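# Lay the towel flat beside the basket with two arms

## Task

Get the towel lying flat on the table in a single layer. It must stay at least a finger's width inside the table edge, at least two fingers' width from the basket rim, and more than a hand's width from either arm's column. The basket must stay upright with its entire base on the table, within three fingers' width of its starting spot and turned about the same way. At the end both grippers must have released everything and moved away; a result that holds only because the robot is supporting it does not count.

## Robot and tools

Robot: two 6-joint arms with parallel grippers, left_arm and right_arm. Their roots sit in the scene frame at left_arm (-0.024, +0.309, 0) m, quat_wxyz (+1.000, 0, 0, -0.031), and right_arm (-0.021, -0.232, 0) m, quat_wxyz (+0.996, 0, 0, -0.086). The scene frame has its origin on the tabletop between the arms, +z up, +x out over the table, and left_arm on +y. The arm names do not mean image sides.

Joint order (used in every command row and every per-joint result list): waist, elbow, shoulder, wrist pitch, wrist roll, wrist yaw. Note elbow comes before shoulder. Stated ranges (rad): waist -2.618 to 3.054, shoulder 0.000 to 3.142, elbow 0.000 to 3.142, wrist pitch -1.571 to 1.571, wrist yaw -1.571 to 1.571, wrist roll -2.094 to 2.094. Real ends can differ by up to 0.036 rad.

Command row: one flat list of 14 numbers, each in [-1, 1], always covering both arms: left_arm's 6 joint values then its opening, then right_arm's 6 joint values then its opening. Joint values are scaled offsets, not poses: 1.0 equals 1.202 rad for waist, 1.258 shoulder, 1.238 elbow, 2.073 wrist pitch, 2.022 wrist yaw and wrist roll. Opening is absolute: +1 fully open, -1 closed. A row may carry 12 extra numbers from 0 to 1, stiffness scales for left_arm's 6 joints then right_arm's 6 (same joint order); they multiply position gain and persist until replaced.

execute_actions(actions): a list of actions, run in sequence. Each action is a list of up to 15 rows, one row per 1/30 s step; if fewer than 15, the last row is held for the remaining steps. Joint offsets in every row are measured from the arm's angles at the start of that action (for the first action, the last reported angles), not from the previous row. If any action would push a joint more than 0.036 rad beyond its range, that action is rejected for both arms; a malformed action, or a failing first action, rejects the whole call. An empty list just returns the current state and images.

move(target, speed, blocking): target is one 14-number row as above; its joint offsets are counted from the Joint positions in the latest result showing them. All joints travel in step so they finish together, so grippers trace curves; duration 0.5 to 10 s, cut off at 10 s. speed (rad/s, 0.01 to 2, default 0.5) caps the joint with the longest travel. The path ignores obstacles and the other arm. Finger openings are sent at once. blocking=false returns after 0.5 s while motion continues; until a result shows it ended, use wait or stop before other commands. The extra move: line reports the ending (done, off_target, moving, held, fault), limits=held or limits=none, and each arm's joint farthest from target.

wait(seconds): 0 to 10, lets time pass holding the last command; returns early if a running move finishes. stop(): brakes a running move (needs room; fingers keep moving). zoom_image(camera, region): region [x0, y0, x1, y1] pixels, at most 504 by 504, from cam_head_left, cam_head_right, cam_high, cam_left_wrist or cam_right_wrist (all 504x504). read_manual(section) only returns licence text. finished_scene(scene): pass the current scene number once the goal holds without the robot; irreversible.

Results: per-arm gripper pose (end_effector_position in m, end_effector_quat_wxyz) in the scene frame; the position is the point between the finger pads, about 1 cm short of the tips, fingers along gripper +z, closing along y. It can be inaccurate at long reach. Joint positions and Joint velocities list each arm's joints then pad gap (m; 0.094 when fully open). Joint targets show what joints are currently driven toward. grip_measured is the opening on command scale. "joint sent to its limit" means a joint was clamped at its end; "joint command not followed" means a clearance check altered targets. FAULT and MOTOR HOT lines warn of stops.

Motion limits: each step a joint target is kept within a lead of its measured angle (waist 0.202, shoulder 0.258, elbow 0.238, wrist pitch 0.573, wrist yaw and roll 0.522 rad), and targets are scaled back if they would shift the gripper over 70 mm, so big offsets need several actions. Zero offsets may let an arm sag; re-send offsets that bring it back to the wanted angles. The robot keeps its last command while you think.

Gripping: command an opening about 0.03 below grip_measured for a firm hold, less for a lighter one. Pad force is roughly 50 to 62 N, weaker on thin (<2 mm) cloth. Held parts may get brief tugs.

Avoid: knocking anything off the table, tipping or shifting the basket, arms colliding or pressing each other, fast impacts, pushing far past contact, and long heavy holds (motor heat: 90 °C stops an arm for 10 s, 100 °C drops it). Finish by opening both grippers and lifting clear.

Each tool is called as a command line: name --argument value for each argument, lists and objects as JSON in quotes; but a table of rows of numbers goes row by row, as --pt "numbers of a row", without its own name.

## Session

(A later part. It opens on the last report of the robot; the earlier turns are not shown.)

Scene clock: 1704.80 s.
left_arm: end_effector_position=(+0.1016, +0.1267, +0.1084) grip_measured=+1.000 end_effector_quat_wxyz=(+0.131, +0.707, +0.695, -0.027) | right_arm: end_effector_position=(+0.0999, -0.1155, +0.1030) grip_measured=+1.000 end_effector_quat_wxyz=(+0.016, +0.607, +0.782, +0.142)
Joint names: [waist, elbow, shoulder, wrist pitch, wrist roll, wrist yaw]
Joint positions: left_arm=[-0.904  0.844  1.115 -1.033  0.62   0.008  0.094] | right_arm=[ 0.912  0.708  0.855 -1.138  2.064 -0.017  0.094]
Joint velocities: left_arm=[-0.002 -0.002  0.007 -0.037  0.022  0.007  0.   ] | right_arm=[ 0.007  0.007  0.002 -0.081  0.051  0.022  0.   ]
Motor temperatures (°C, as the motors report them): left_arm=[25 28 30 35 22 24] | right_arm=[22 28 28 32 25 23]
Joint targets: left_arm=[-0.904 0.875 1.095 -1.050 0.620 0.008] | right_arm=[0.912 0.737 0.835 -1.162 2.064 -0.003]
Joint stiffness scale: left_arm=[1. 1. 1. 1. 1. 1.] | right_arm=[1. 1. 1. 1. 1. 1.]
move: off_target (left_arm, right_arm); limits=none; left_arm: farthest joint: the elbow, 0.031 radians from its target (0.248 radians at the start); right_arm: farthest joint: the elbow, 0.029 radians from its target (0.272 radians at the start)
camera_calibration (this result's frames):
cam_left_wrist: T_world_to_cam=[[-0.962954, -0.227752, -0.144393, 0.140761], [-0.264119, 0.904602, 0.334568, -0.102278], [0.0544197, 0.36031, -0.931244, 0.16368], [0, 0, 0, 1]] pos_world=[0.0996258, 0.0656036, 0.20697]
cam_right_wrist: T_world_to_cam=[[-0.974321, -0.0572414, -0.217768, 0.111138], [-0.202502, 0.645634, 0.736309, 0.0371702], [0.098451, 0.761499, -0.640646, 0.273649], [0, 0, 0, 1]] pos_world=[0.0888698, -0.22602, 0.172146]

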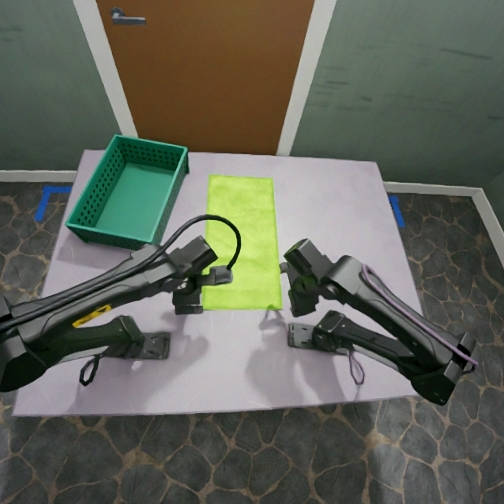

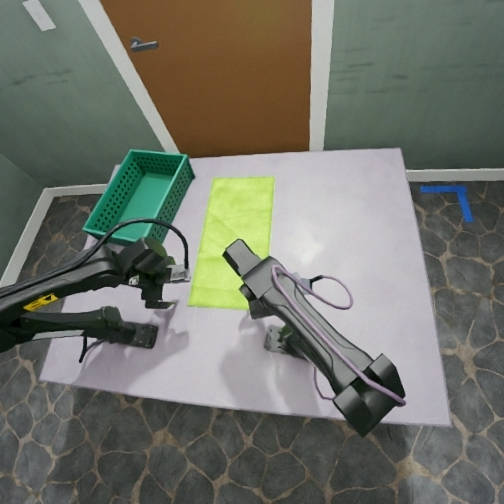

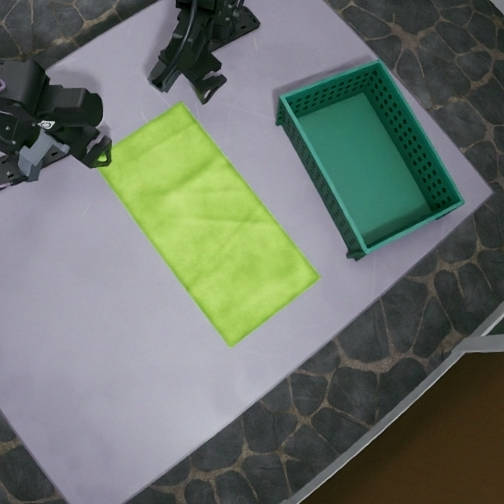

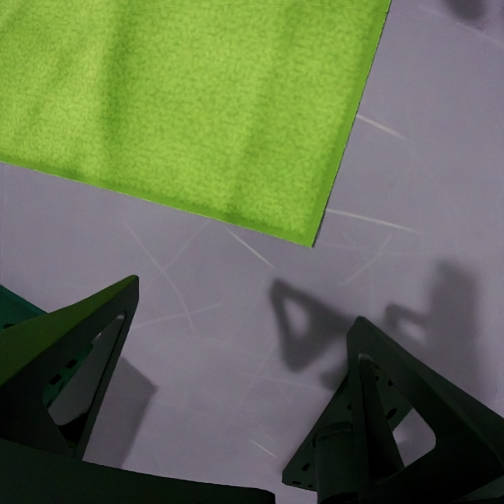

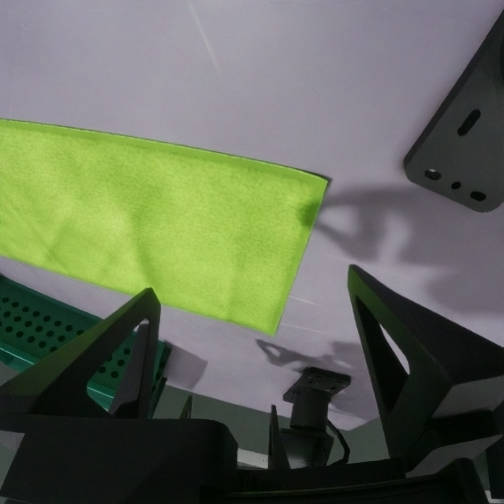

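move --target '[0.439,0.748,0.871,0.238,-0.53,-0.004,-1,-0.377,0.794,1.0,0.23,-0.095,0.008,-1]' --speed 0.7

Scene clock: 1808.60 s.
left_arm: end_effector_position=(+0.4715, +0.0758, +0.0497) grip_measured=-0.982 end_effector_quat_wxyz=(+0.230, -0.000, +0.967, -0.113) | right_arm: end_effector_position=(+0.4636, -0.0825, +0.0584) grip_measured=-0.985 end_effector_quat_wxyz=(+0.092, +0.697, +0.685, +0.190)
Joint names: [waist, elbow, shoulder, wrist pitch, wrist roll, wrist yaw]
Joint positions: left_arm=[-0.377  1.732  2.223 -0.561 -0.443  0.007  0.001] | right_arm=[ 0.464  1.654  2.127 -0.672  1.884 -0.013  0.001]
Joint velocities: left_arm=[-0.007 -0.002 -0.007  0.037 -0.022  0.007  0.   ] | right_arm=[-0.022 -0.007 -0.007  0.066 -0.022  0.022 -0.001]
Motor temperatures (°C, as the motors report them): left_arm=[25 29 29 32 22 24] | right_arm=[21 28 27 29 25 23]
Joint targets: left_arm=[-0.377 1.770 2.210 -0.539 -0.452 0.000] | right_arm=[0.459 1.691 2.113 -0.661 1.872 -0.001]
Joint stiffness scale: left_arm=[1. 1. 1. 1. 1. 1.] | right_arm=[1. 1. 1. 1. 1. 1.]
move: off_target (left_arm, right_arm); limits=none; left_arm: farthest joint: the elbow, 0.038 radians from its target (0.926 radians at the start); right_arm: farthest joint: the elbow, 0.037 radians from its target (0.983 radians at the start)
camera_calibration (this result's frames):
cam_left_wrist: T_world_to_cam=[[0.171837, -0.94863, 0.265658, -0.0239666], [-0.975662, -0.126593, 0.179045, 0.482452], [-0.136217, -0.289959, -0.947296, 0.247191], [0, 0, 0, 1]] pos_world=[0.508501, 0.110015, 0.15415]
cam_right_wrist: T_world_to_cam=[[-0.906265, 0.212154, -0.365614, 0.457029], [-0.129864, 0.683366, 0.718434, 0.0928463], [0.402267, 0.698572, -0.59176, 0.0352465], [0, 0, 0, 1]] pos_world=[0.412068, -0.18503, 0.12125]

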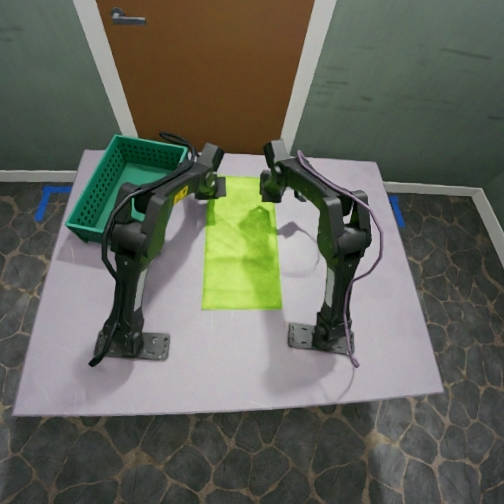

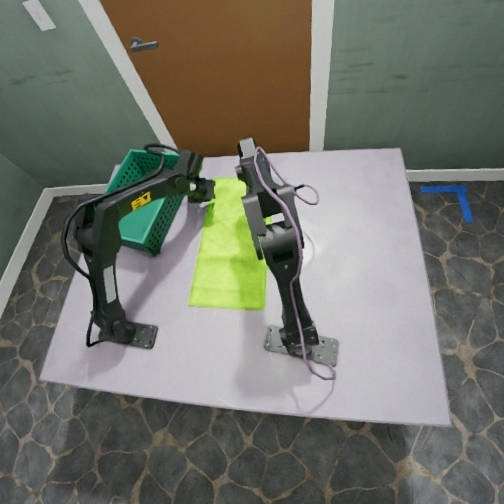

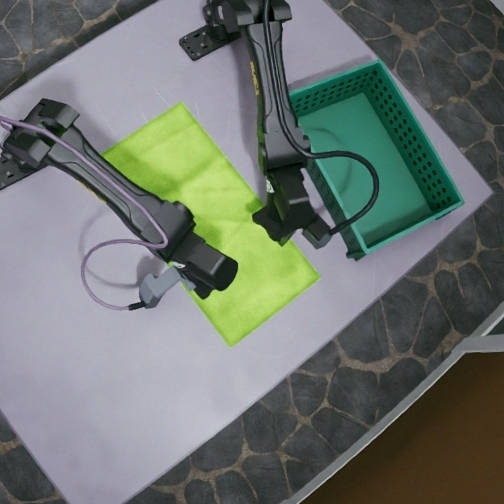

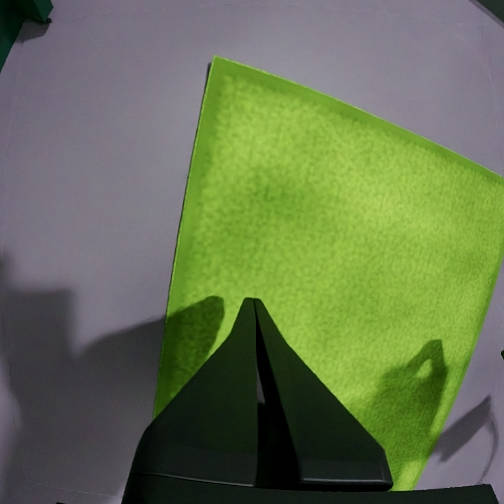

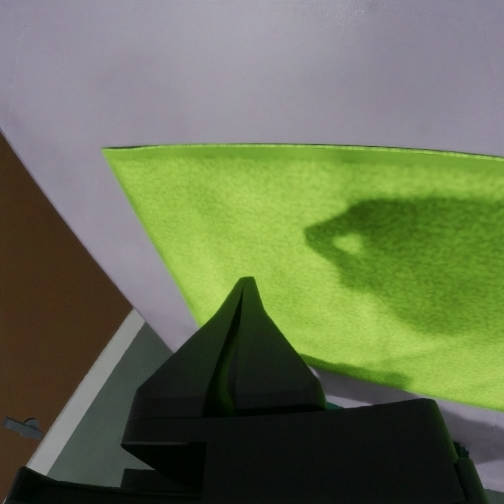

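move --target '[-0.025,-0.04,0.016,0.044,0.318,-0.003,-1,0.0,-0.047,0.046,0.064,0,0.006,-1]' --speed 0.6

Scene clock: 1821.63 s.
left_arm: end_effector_position=(+0.4691, +0.0658, +0.0328) grip_measured=-0.982 end_effector_quat_wxyz=(+0.257, +0.308, +0.915, -0.038) | right_arm: end_effector_position=(+0.4713, -0.0802, +0.0242) grip_measured=-0.985 end_effector_quat_wxyz=(+0.095, +0.696, +0.684, +0.195)
Joint names: [waist, elbow, shoulder, wrist pitch, wrist roll, wrist yaw]
Joint positions: left_arm=[-0.396  1.694  2.245 -0.493  0.19   0.007  0.001] | right_arm=[ 0.464  1.604  2.187 -0.55   1.883 -0.013  0.001]
Joint velocities: left_arm=[-0.002 -0.002 -0.012  0.037 -0.081 -0.037 -0.   ] | right_arm=[ 0.012  0.002  0.012 -0.11  -0.007 -0.007 -0.001]
Motor temperatures (°C, as the motors report them): left_arm=[25 29 31 33 22 24] | right_arm=[21 29 29 30 25 23]
Joint targets: left_arm=[-0.407 1.682 2.243 -0.470 0.200 0.001] | right_arm=[0.464 1.596 2.185 -0.539 1.883 -0.001]
Joint stiffness scale: left_arm=[1. 1. 1. 1. 1. 1.] | right_arm=[1. 1. 1. 1. 1. 1.]
move: off_target (left_arm); limits=none; left_arm: farthest joint: the wrist pitch, 0.023 radians from its target (0.091 radians at the start); right_arm: farthest joint: the wrist yaw, 0.013 radians from its target (0.013 radians at the start)
camera_calibration (this result's frames):
cam_left_wrist: T_world_to_cam=[[-0.395057, -0.91841, -0.021289, 0.244794], [-0.916871, 0.392739, 0.0714423, 0.423725], [-0.0572524, 0.047743, -0.997218, 0.170378], [0, 0, 0, 1]] pos_world=[0.494963, 0.0502738, 0.144843]
cam_right_wrist: T_world_to_cam=[[-0.902262, 0.213004, -0.374903, 0.449378], [-0.138015, 0.681061, 0.719102, 0.12046], [0.408504, 0.700561, -0.585098, 0.00740766], [0, 0, 0, 1]] pos_world=[0.419056, -0.182949, 0.0861847]

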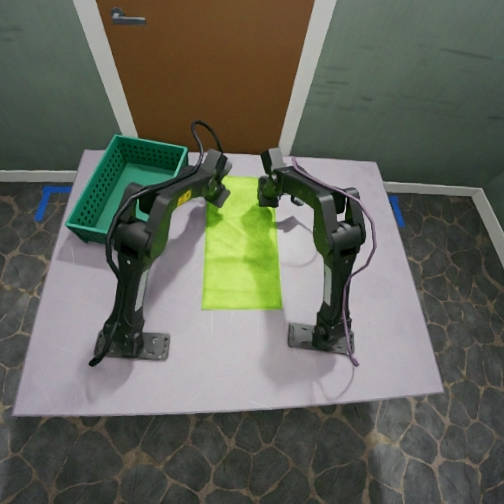

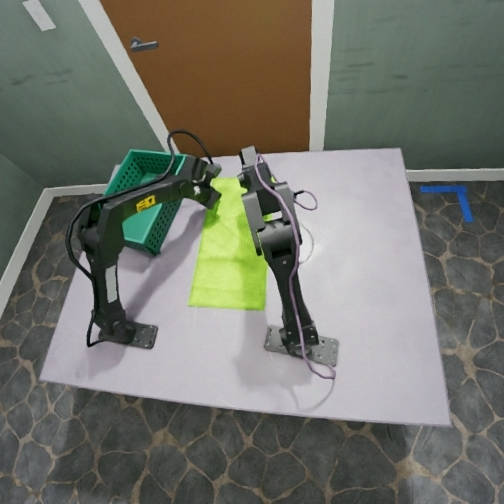

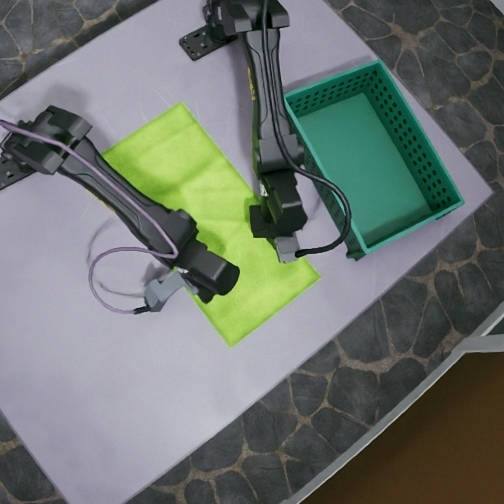

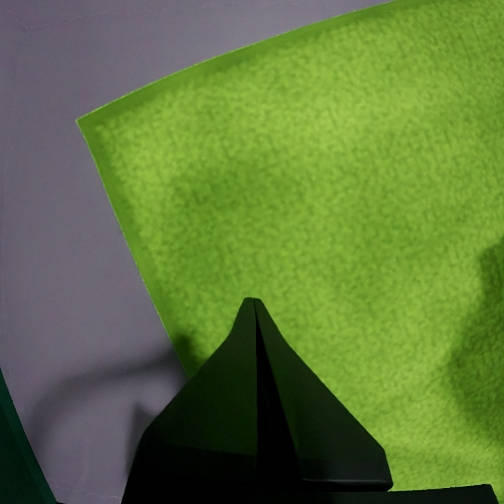

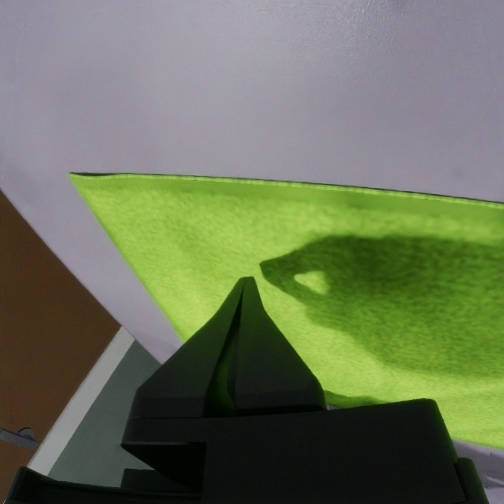

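move --target '[0,-0.008,0.036,0,0,0,-1,0,-0.006,0.038,0,0,0,-1]' --speed 0.05

Scene clock: 1825.43 s.
left_arm: end_effector_position=(+0.4682, +0.0662, +0.0238) grip_measured=-0.982 end_effector_quat_wxyz=(+0.250, +0.309, +0.917, -0.037) | right_arm: end_effector_position=(+0.4696, -0.0807, +0.0126) grip_measured=-0.985 end_effector_quat_wxyz=(+0.090, +0.698, +0.686, +0.186)
Joint names: [waist, elbow, shoulder, wrist pitch, wrist roll, wrist yaw]
Joint positions: left_arm=[-0.396  1.694  2.263 -0.491  0.19   0.007  0.001] | right_arm=[ 0.464  1.604  2.211 -0.547  1.883 -0.013  0.001]
Joint velocities: left_arm=[-0.007  0.002 -0.002  0.051  0.007  0.037  0.001] | right_arm=[-0.002  0.002 -0.017 -0.051  0.066 -0.095  0.   ]
Motor temperatures (°C, as the motors report them): left_arm=[25 29 31 33 22 24] | right_arm=[21 28 30 30 25 23]
Joint targets: left_arm=[-0.396 1.684 2.290 -0.493 0.189 0.007] | right_arm=[0.464 1.597 2.235 -0.550 1.883 -0.013]
Joint stiffness scale: left_arm=[1. 1. 1. 1. 1. 1.] | right_arm=[1. 1. 1. 1. 1. 1.]
move: off_target (left_arm, right_arm); limits=none; left_arm: farthest joint: the shoulder, 0.028 radians from its target (0.045 radians at the start); right_arm: farthest joint: the shoulder, 0.024 radians from its target (0.048 radians at the start)
camera_calibration (this result's frames):
cam_left_wrist: T_world_to_cam=[[-0.395657, -0.918128, -0.0222682, 0.244945], [-0.915666, 0.392495, 0.0866188, 0.42237], [-0.070787, 0.0546616, -0.995993, 0.167168], [0, 0, 0, 1]] pos_world=[0.495497, 0.0499751, 0.135368]
cam_right_wrist: T_world_to_cam=[[-0.909625, 0.210791, -0.357978, 0.446724], [-0.12358, 0.685398, 0.717605, 0.12248], [0.396623, 0.696991, -0.597406, 0.00710544], [0, 0, 0, 1]] pos_world=[0.418669, -0.183065, 0.07627]

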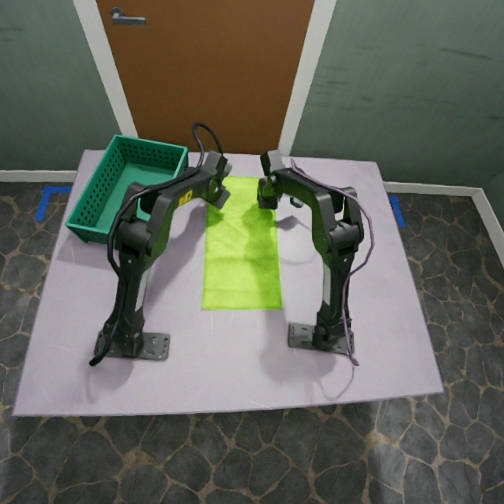

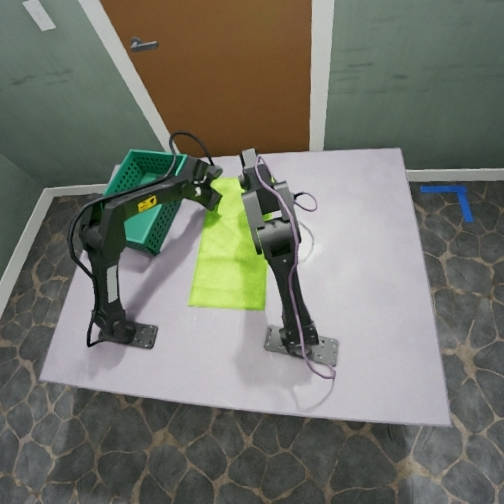

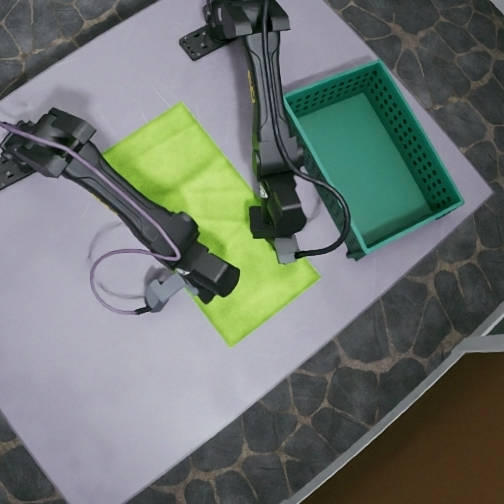

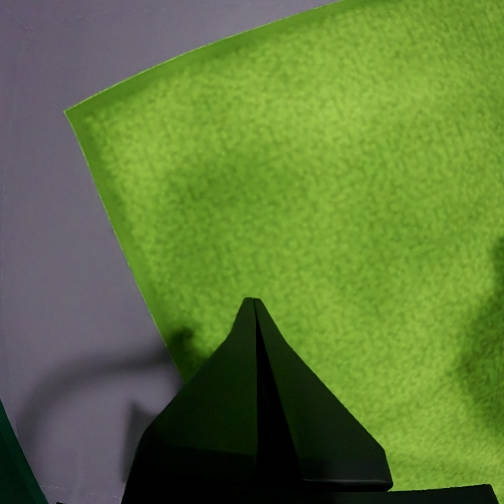

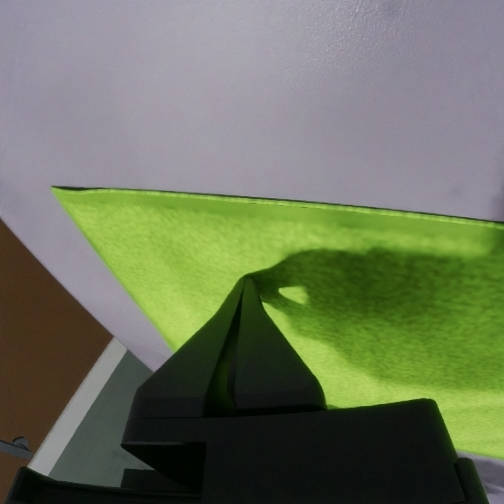

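move --target '[0.052,0.335,0.21,-0.06,0,0,-1,-0.038,0.313,0.2,-0.049,0,0,-1]' --speed 0.12

Scene clock: 1853.13 s.
left_arm: end_effector_position=(+0.5411, +0.0594, +0.0262) grip_measured=-0.982 end_effector_quat_wxyz=(+0.287, +0.287, +0.913, -0.038) | right_arm: end_effector_position=(+0.5410, -0.0738, +0.0136) grip_measured=-0.985 end_effector_quat_wxyz=(+0.105, +0.700, +0.671, +0.219)
Joint names: [waist, elbow, shoulder, wrist pitch, wrist roll, wrist yaw]
Joint positions: left_arm=[-0.352  2.089  2.501 -0.572  0.19   0.013  0.001] | right_arm=[ 0.437  1.972  2.438 -0.614  1.883 -0.024  0.001]
Joint velocities: left_arm=[-0.002 -0.002 -0.022  0.11   0.037 -0.022  0.   ] | right_arm=[-0.007  0.007  0.012 -0.007  0.022  0.007 -0.   ]
Motor temperatures (°C, as the motors report them): left_arm=[25 28 31 33 22 24] | right_arm=[21 28 30 30 25 23]
Joint targets: left_arm=[-0.333 2.109 2.527 -0.615 0.190 0.007] | right_arm=[0.418 1.992 2.463 -0.649 1.883 -0.013]
Joint stiffness scale: left_arm=[1. 1. 1. 1. 1. 1.] | right_arm=[1. 1. 1. 1. 1. 1.]
move: off_target (left_arm, right_arm); limits=none; left_arm: farthest joint: the wrist pitch, 0.043 radians from its target (0.125 radians at the start); right_arm: farthest joint: the wrist pitch, 0.035 radians from its target (0.101 radians at the start)
camera_calibration (this result's frames):
cam_left_wrist: T_world_to_cam=[[-0.356405, -0.934228, -0.0138989, 0.247068], [-0.934311, 0.35626, 0.0119134, 0.505813], [-0.00617821, 0.0172319, -0.999832, 0.142463], [0, 0, 0, 1]] pos_world=[0.561523, 0.0481625, 0.139847]
cam_right_wrist: T_world_to_cam=[[-0.878139, 0.242215, -0.412557, 0.496604], [-0.157979, 0.667169, 0.727961, 0.142972], [0.451568, 0.704427, -0.547603, -0.0553125], [0, 0, 0, 1]] pos_world=[0.483651, -0.176708, 0.07051]

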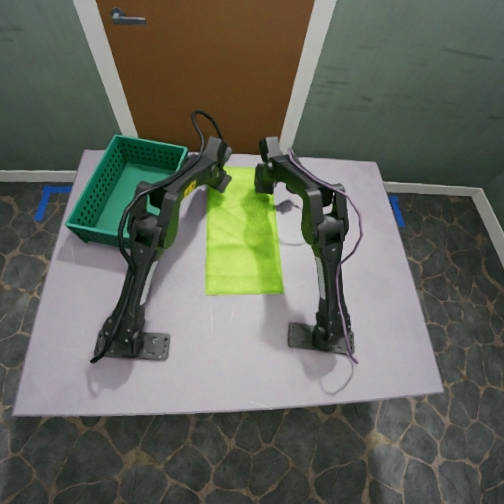

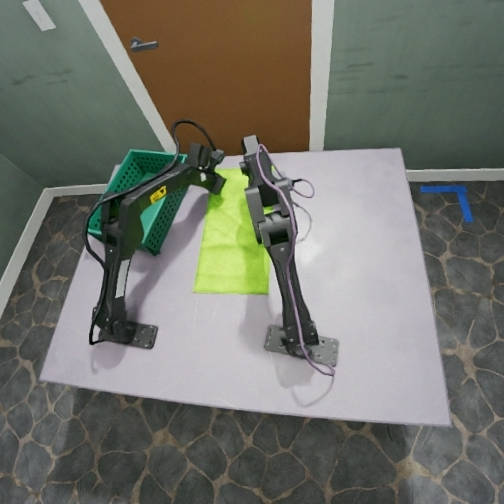

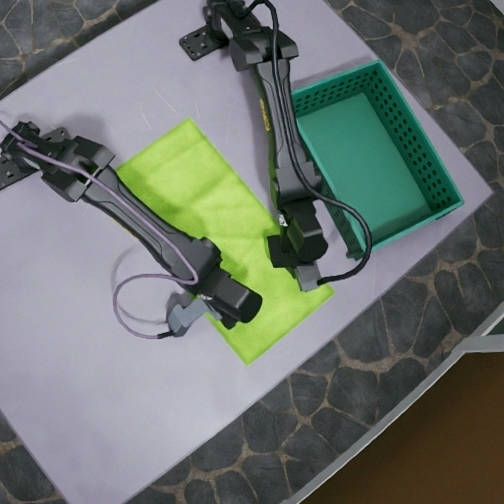

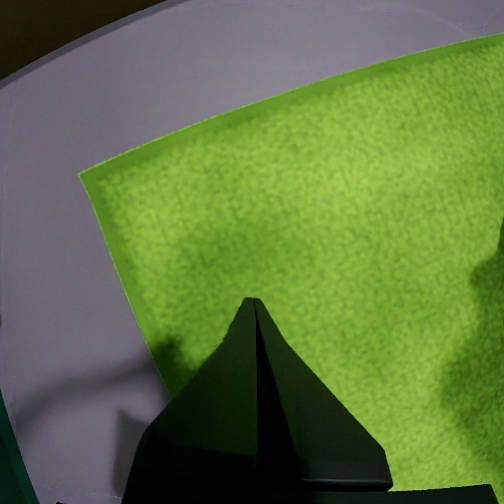

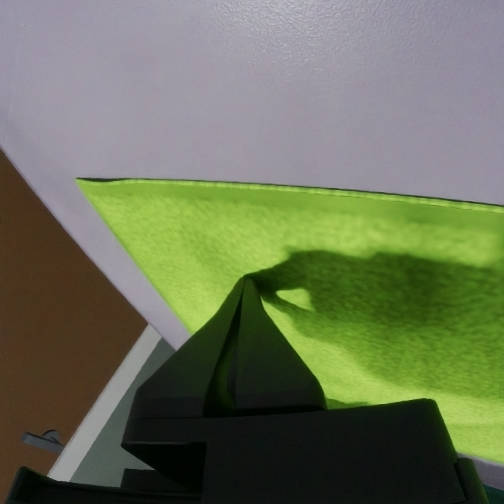

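execute_actions --actions '[[[0.017,0.020,0.028,-0.020,0,-0.003,-1,-0.016,0.019,0.022,-0.017,0,0.005,-1],[0.017,0.023,0.030,-0.020,0,-0.003,-1,-0.017,0.021,0.023,-0.017,0,0.005,-1],[0.018,0.027,0.033,-0.019,0,-0.003,-1,-0.017,0.024,0.025,-0.017,0,0.005,-1],[0.019,0.030,0.035,-0.019,0,-0.003,-1,-0.018,0.026,0.027,-0.017,0,0.005,-1],[0.020,0.034,0.038,-0.018,0,-0.003,-1,-0.018,0.029,0.028,-0.017,0,0.005,-1],[0.020,0.037,0.040,-0.018,0,-0.003,-1,-0.018,0.032,0.030,-0.016,0,0.005,-1],[0.021,0.041,0.042,-0.017,0,-0.003,-1,-0.019,0.034,0.032,-0.016,0,0.005,-1],[0.022,0.044,0.045,-0.017,0,-0.003,-1,-0.019,0.037,0.033,-0.016,0,0.005,-1],[0.022,0.048,0.047,-0.016,0,-0.003,-1,-0.020,0.039,0.035,-0.016,0,0.005,-1],[0.023,0.051,0.050,-0.015,0,-0.003,-1,-0.020,0.042,0.037,-0.016,0,0.005,-1]],[[0.017,0.020,0.028,-0.020,0,-0.003,-1,-0.016,0.019,0.022,-0.017,0,0.005,-1],[0.017,0.023,0.030,-0.020,0,-0.003,-1,-0.017,0.021,0.023,-0.017,0,0.005,-1],[0.018,0.027,0.033,-0.019,0,-0.003,-1,-0.017,0.024,0.025,-0.017,0,0.005,-1],[0.019,0.030,0.035,-0.019,0,-0.003,-1,-0.018,0.026,0.027,-0.017,0,0.005,-1],[0.020,0.034,0.038,-0.018,0,-0.003,-1,-0.018,0.029,0.028,-0.017,0,0.005,-1],[0.020,0.037,0.040,-0.018,0,-0.003,-1,-0.018,0.032,0.030,-0.016,0,0.005,-1],[0.021,0.041,0.042,-0.017,0,-0.003,-1,-0.019,0.034,0.032,-0.016,0,0.005,-1],[0.022,0.044,0.045,-0.017,0,-0.003,-1,-0.019,0.037,0.033,-0.016,0,0.005,-1],[0.022,0.048,0.047,-0.016,0,-0.003,-1,-0.020,0.039,0.035,-0.016,0,0.005,-1],[0.023,0.051,0.050,-0.015,0,-0.003,-1,-0.020,0.042,0.037,-0.016,0,0.005,-1]],[[0.017,0.020,0.028,-0.020,0,-0.003,-1,-0.016,0.019,0.022,-0.017,0,0.005,-1],[0.017,0.023,0.030,-0.020,0,-0.003,-1,-0.017,0.021,0.023,-0.017,0,0.005,-1],[0.018,0.027,0.033,-0.019,0,-0.003,-1,-0.017,0.024,0.025,-0.017,0,0.005,-1],[0.019,0.030,0.035,-0.019,0,-0.003,-1,-0.018,0.026,0.027,-0.017,0,0.005,-1],[0.020,0.034,0.038,-0.018,0,-0.003,-1,-0.018,0.029,0.028,-0.017,0,0.005,-1],[0.020,0.037,0.040,-0.018,0,-0.003,-1,-0.018,0.032,0.030,-0.016,0,0.005,-1],[0.021,0.041,0.042,-0.017,0,-0.003,-1,-0.019,0.034,0.032,-0.016,0,0.005,-1],[0.022,0.044,0.045,-0.017,0,-0.003,-1,-0.019,0.037,0.033,-0.016,0,0.005,-1],[0.022,0.048,0.047,-0.016,0,-0.003,-1,-0.020,0.039,0.035,-0.016,0,0.005,-1],[0.023,0.051,0.050,-0.015,0,-0.003,-1,-0.020,0.042,0.037,-0.016,0,0.005,-1]]]'

Scene clock: 1913.30 s.
left_arm: end_effector_position=(+0.5697, +0.0615, +0.0266) grip_measured=-0.982 end_effector_quat_wxyz=(+0.310, +0.275, +0.909, -0.042) | right_arm: end_effector_position=(+0.5596, -0.0740, +0.0139) grip_measured=-0.985 end_effector_quat_wxyz=(+0.108, +0.700, +0.666, +0.233)
Joint names: [waist, elbow, shoulder, wrist pitch, wrist roll, wrist yaw]
Joint positions: left_arm=[-0.329  2.231  2.591 -0.574  0.19   0.021  0.001] | right_arm=[ 0.424  2.07   2.498 -0.624  1.883 -0.037  0.001]
Joint velocities: left_arm=[-0.007 -0.002  0.007 -0.007  0.022 -0.022  0.   ] | right_arm=[-0.012 -0.007 -0.012 -0.095  0.007  0.022  0.001]
Motor temperatures (°C, as the motors report them): left_arm=[25 29 32 32 22 24] | right_arm=[22 28 31 29 25 23]
Joint targets: left_arm=[-0.308 2.247 2.624 -0.605 0.190 0.012] | right_arm=[0.404 2.089 2.525 -0.654 1.883 -0.022]
Joint stiffness scale: left_arm=[1. 1. 1. 1. 1. 1.] | right_arm=[1. 1. 1. 1. 1. 1.]
camera_calibration (this result's frames):
cam_left_wrist: T_world_to_cam=[[-0.338919, -0.940806, -0.00433369, 0.249374], [-0.940092, 0.338835, -0.0376505, 0.53747], [0.0368902, -0.00868639, -0.999282, 0.119984], [0, 0, 0, 1]] pos_world=[0.585362, 0.0535413, 0.141214]
cam_right_wrist: T_world_to_cam=[[-0.866632, 0.254997, -0.428866, 0.507873], [-0.171299, 0.655236, 0.735746, 0.152296], [0.468622, 0.711085, -0.524168, -0.0727392], [0, 0, 0, 1]] pos_world=[0.500314, -0.177572, 0.0676311]

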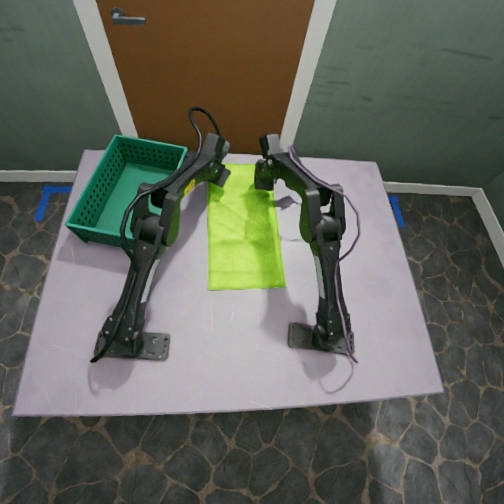

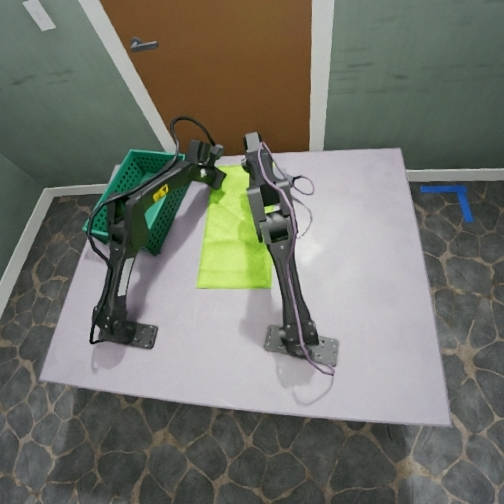

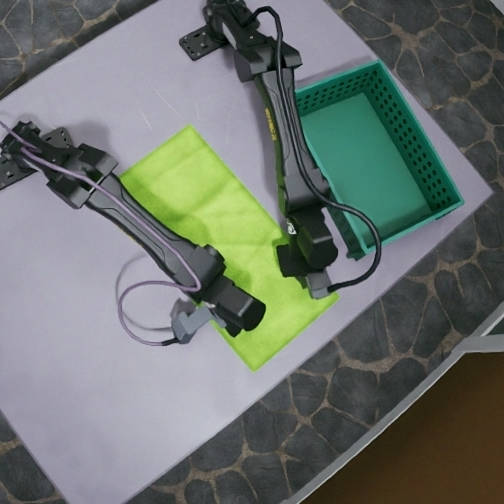

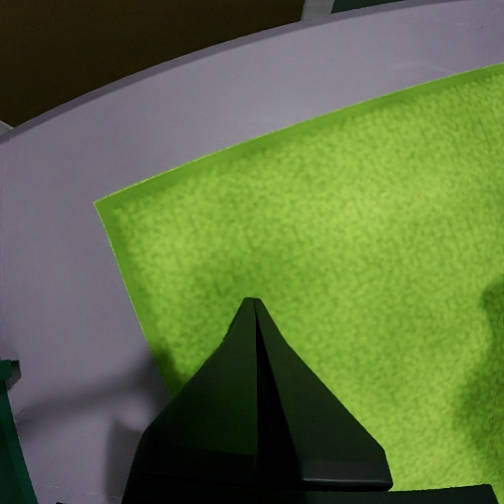

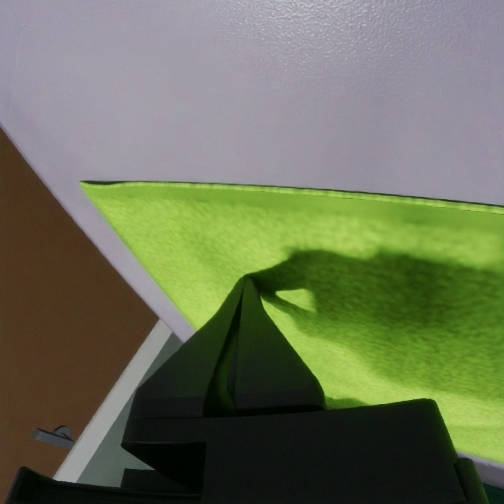

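move --target '[0,0.02,-0.08,0,0,-0.01,-1,0,0,0.018,0,0,0,-1]' --speed 0.2

Scene clock: 1977.13 s.
left_arm: end_effector_position=(+0.5761, +0.0609, +0.0782) grip_measured=-0.982 end_effector_quat_wxyz=(+0.351, +0.270, +0.896, -0.040) | right_arm: end_effector_position=(+0.5596, -0.0735, +0.0140) grip_measured=-0.985 end_effector_quat_wxyz=(+0.107, +0.700, +0.666, +0.234)
Joint names: [waist, elbow, shoulder, wrist pitch, wrist roll, wrist yaw]
Joint positions: left_arm=[-0.329  2.231  2.51  -0.571  0.19   0.01   0.001] | right_arm=[ 0.424  2.07   2.498 -0.624  1.883 -0.039  0.001]
Joint velocities: left_arm=[ 0.002 -0.007 -0.002  0.007  0.037 -0.022 -0.001] | right_arm=[ 0.002 -0.002 -0.022 -0.022 -0.051  0.11  -0.001]
Motor temperatures (°C, as the motors report them): left_arm=[25 29 33 32 22 24] | right_arm=[22 28 32 29 25 23]
Joint targets: left_arm=[-0.329 2.256 2.491 -0.574 0.190 0.001] | right_arm=[0.424 2.070 2.521 -0.624 1.883 -0.036]
Joint stiffness scale: left_arm=[1. 1. 1. 1. 1. 1.] | right_arm=[1. 1. 1. 1. 1. 1.]
move: off_target (left_arm, right_arm); limits=none; left_arm: farthest joint: the elbow, 0.025 radians from its target (0.025 radians at the start); right_arm: farthest joint: the shoulder, 0.022 radians from its target (0.022 radians at the start)
camera_calibration (this result's frames):
cam_left_wrist: T_world_to_cam=[[-0.331832, -0.943298, -0.00875007, 0.247705], [-0.935845, 0.330349, -0.122735, 0.550328], [0.118667, -0.0325388, -0.992401, 0.125164], [0, 0, 0, 1]] pos_world=[0.582365, 0.0559319, 0.193925]
cam_right_wrist: T_world_to_cam=[[-0.867059, 0.254854, -0.428087, 0.507954], [-0.172009, 0.653285, 0.737314, 0.15216], [0.46757, 0.71293, -0.522599, -0.0723223], [0, 0, 0, 1]] pos_world=[0.500415, -0.177297, 0.0674635]

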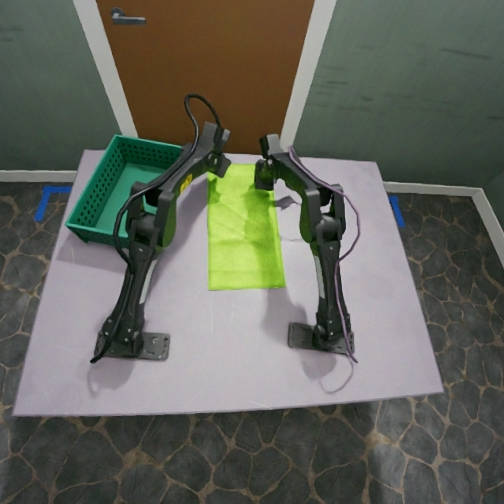

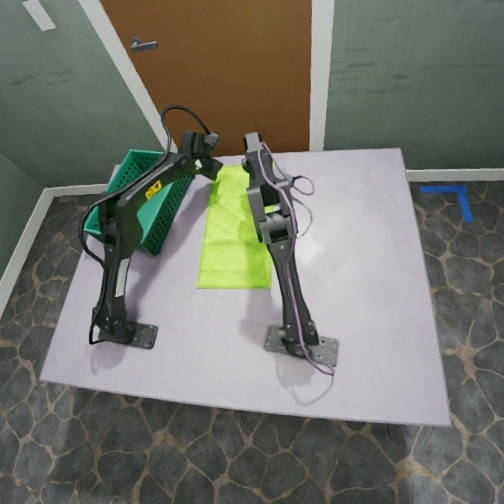

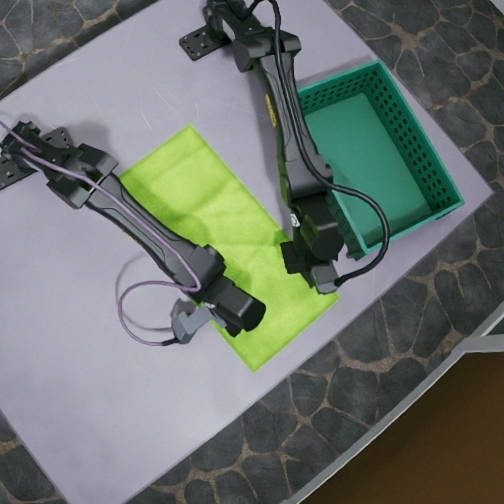

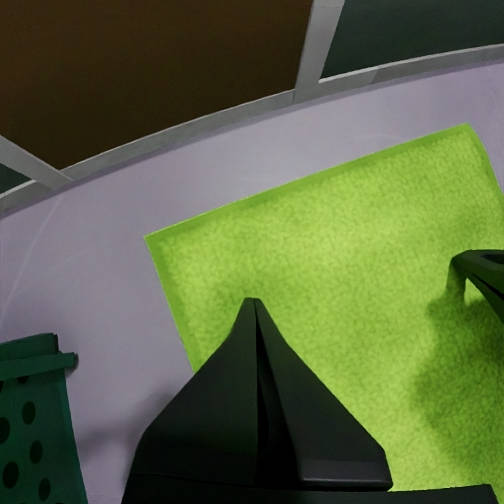

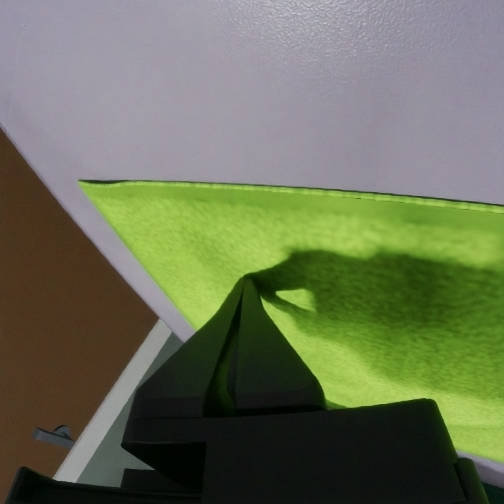

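move --target '[-0.417,-0.762,-0.531,-0.215,-0.341,-0.005,-1,0,0,0.018,0,0,0,-1]' --speed 0.6

Scene clock: 1985.97 s.
left_arm: end_effector_position=(+0.1882, +0.0480, +0.0413) grip_measured=-0.982 end_effector_quat_wxyz=(-0.002, +0.198, +0.980, -0.005) | right_arm: end_effector_position=(+0.5596, -0.0735, +0.0140) grip_measured=-0.985 end_effector_quat_wxyz=(+0.107, +0.700, +0.666, +0.234)
Joint names: [waist, elbow, shoulder, wrist pitch, wrist roll, wrist yaw]
Joint positions: left_arm=[-0.824  1.299  1.867 -0.999 -0.489  0.01   0.001] | right_arm=[ 0.424  2.07   2.498 -0.624  1.883 -0.04   0.001]
Joint velocities: left_arm=[-0.002  0.002 -0.017  0.007 -0.051 -0.022  0.   ] | right_arm=[-0.037 -0.002 -0.012  0.022 -0.037  0.051 -0.   ]
Motor temperatures (°C, as the motors report them): left_arm=[25 29 34 33 22 24] | right_arm=[22 28 32 29 25 23]
Joint targets: left_arm=[-0.829 1.288 1.842 -1.016 -0.499 0.000] | right_arm=[0.424 2.070 2.521 -0.624 1.883 -0.039]
Joint stiffness scale: left_arm=[1. 1. 1. 1. 1. 1.] | right_arm=[1. 1. 1. 1. 1. 1.]
move: off_target (left_arm, right_arm); limits=none; left_arm: farthest joint: the shoulder, 0.025 radians from its target (0.668 radians at the start); right_arm: farthest joint: the shoulder, 0.022 radians from its target (0.022 radians at the start)
camera_calibration (this result's frames):
cam_left_wrist: T_world_to_cam=[[-0.173648, -0.983877, -0.0427983, 0.0800806], [-0.816012, 0.119419, 0.565564, 0.146254], [-0.551335, 0.133133, -0.823593, 0.245299], [0, 0, 0, 1]] pos_world=[0.268493, 0.0286664, 0.122738]
cam_right_wrist: T_world_to_cam=[[-0.867142, 0.254827, -0.427933, 0.507965], [-0.172072, 0.653015, 0.737538, 0.152124], [0.467392, 0.713186, -0.522409, -0.0722434], [0, 0, 0, 1]] pos_world=[0.50042, -0.17726, 0.0674374]

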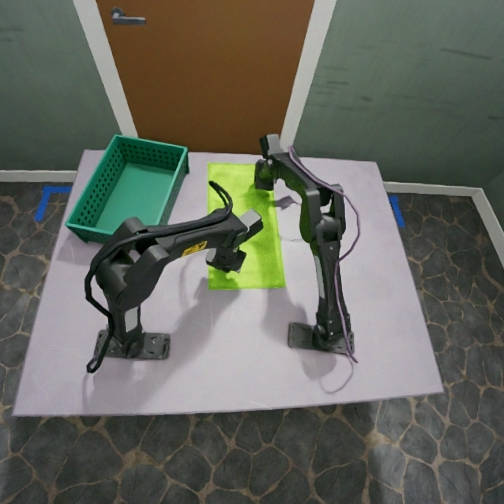

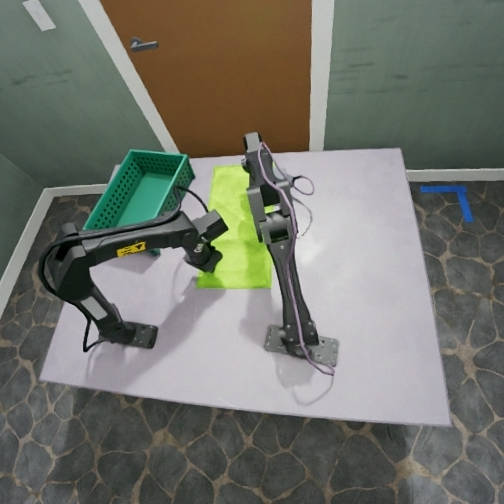

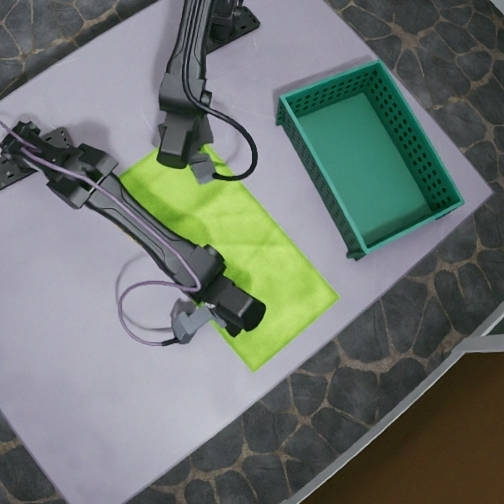

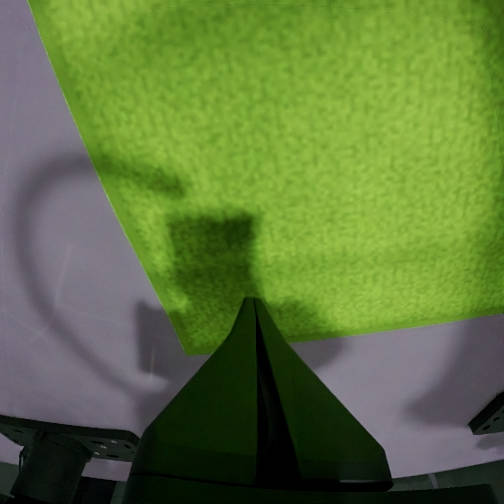

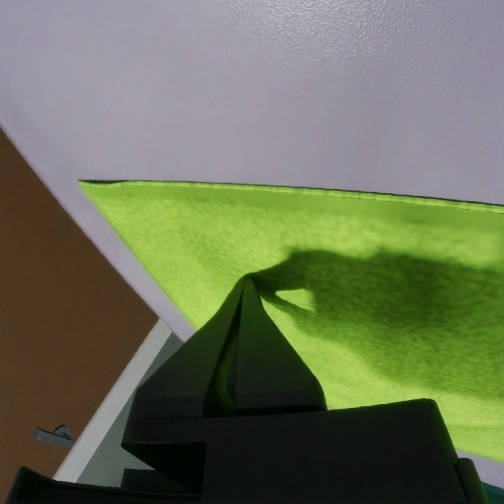

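move --target '[0,-0.07,0.043,0.047,0,0,-1,0,0,0.018,0,0,0,-1]' --speed 0.08

Scene clock: 1993.60 s.
left_arm: end_effector_position=(+0.1824, +0.0551, +0.0163) grip_measured=-0.982 end_effector_quat_wxyz=(-0.018, +0.198, +0.980, +0.008) | right_arm: end_effector_position=(+0.5596, -0.0735, +0.0140) grip_measured=-0.985 end_effector_quat_wxyz=(+0.107, +0.700, +0.666, +0.234)
Joint names: [waist, elbow, shoulder, wrist pitch, wrist roll, wrist yaw]
Joint positions: left_arm=[-0.824  1.243  1.905 -0.946 -0.489  0.01   0.001] | right_arm=[ 0.424  2.07   2.498 -0.624  1.883 -0.04   0.001]
Joint velocities: left_arm=[-0.007 -0.007  0.002  0.007  0.007  0.037 -0.001] | right_arm=[ 0.002 -0.012 -0.012  0.007 -0.007 -0.037  0.001]
Motor temperatures (°C, as the motors report them): left_arm=[25 28 33 32 22 24] | right_arm=[22 28 32 29 25 23]
Joint targets: left_arm=[-0.824 1.212 1.921 -0.902 -0.488 0.010] | right_arm=[0.424 2.070 2.521 -0.624 1.883 -0.040]
Joint stiffness scale: left_arm=[1. 1. 1. 1. 1. 1.] | right_arm=[1. 1. 1. 1. 1. 1.]
move: off_target (left_arm, right_arm); limits=none; left_arm: farthest joint: the wrist pitch, 0.044 radians from its target (0.098 radians at the start); right_arm: farthest joint: the shoulder, 0.022 radians from its target (0.022 radians at the start)
camera_calibration (this result's frames):
cam_left_wrist: T_world_to_cam=[[-0.174703, -0.982188, -0.069179, 0.085521], [-0.801302, 0.100996, 0.589674, 0.152742], [-0.572184, 0.158451, -0.804673, 0.222712], [0, 0, 0, 1]] pos_world=[0.264765, 0.0332824, 0.0950586]
cam_right_wrist: T_world_to_cam=[[-0.867142, 0.254827, -0.427933, 0.507965], [-0.172072, 0.653015, 0.737538, 0.152124], [0.467392, 0.713186, -0.522409, -0.0722434], [0, 0, 0, 1]] pos_world=[0.50042, -0.17726, 0.0674374]

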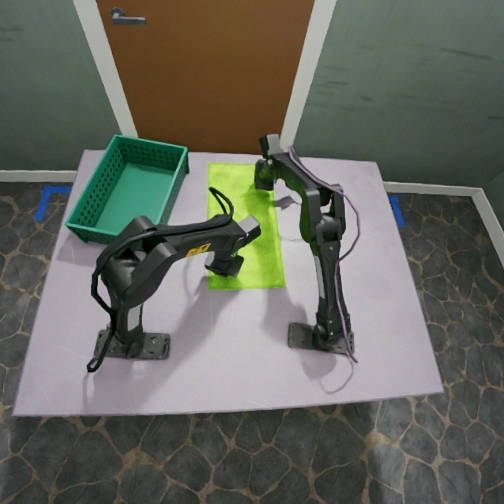

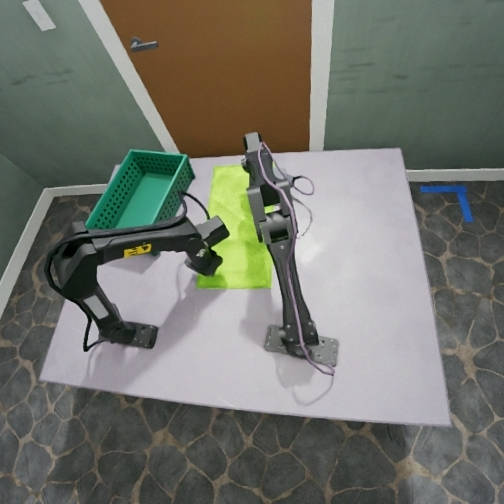

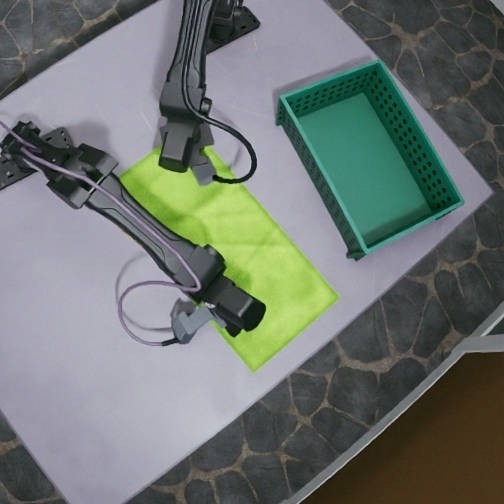

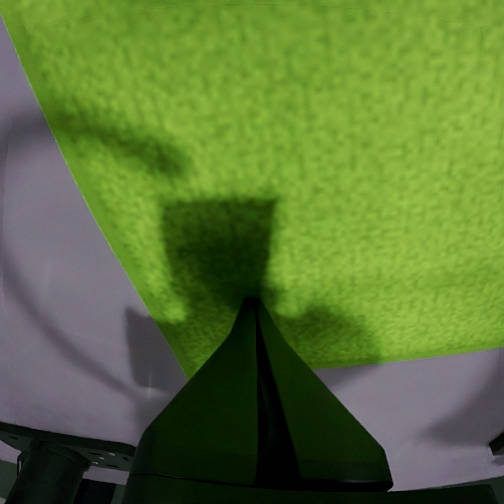

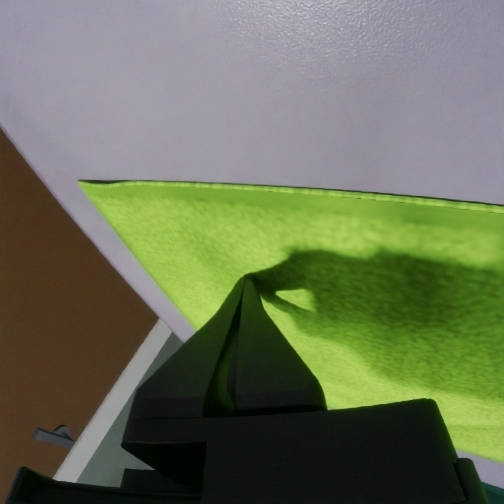

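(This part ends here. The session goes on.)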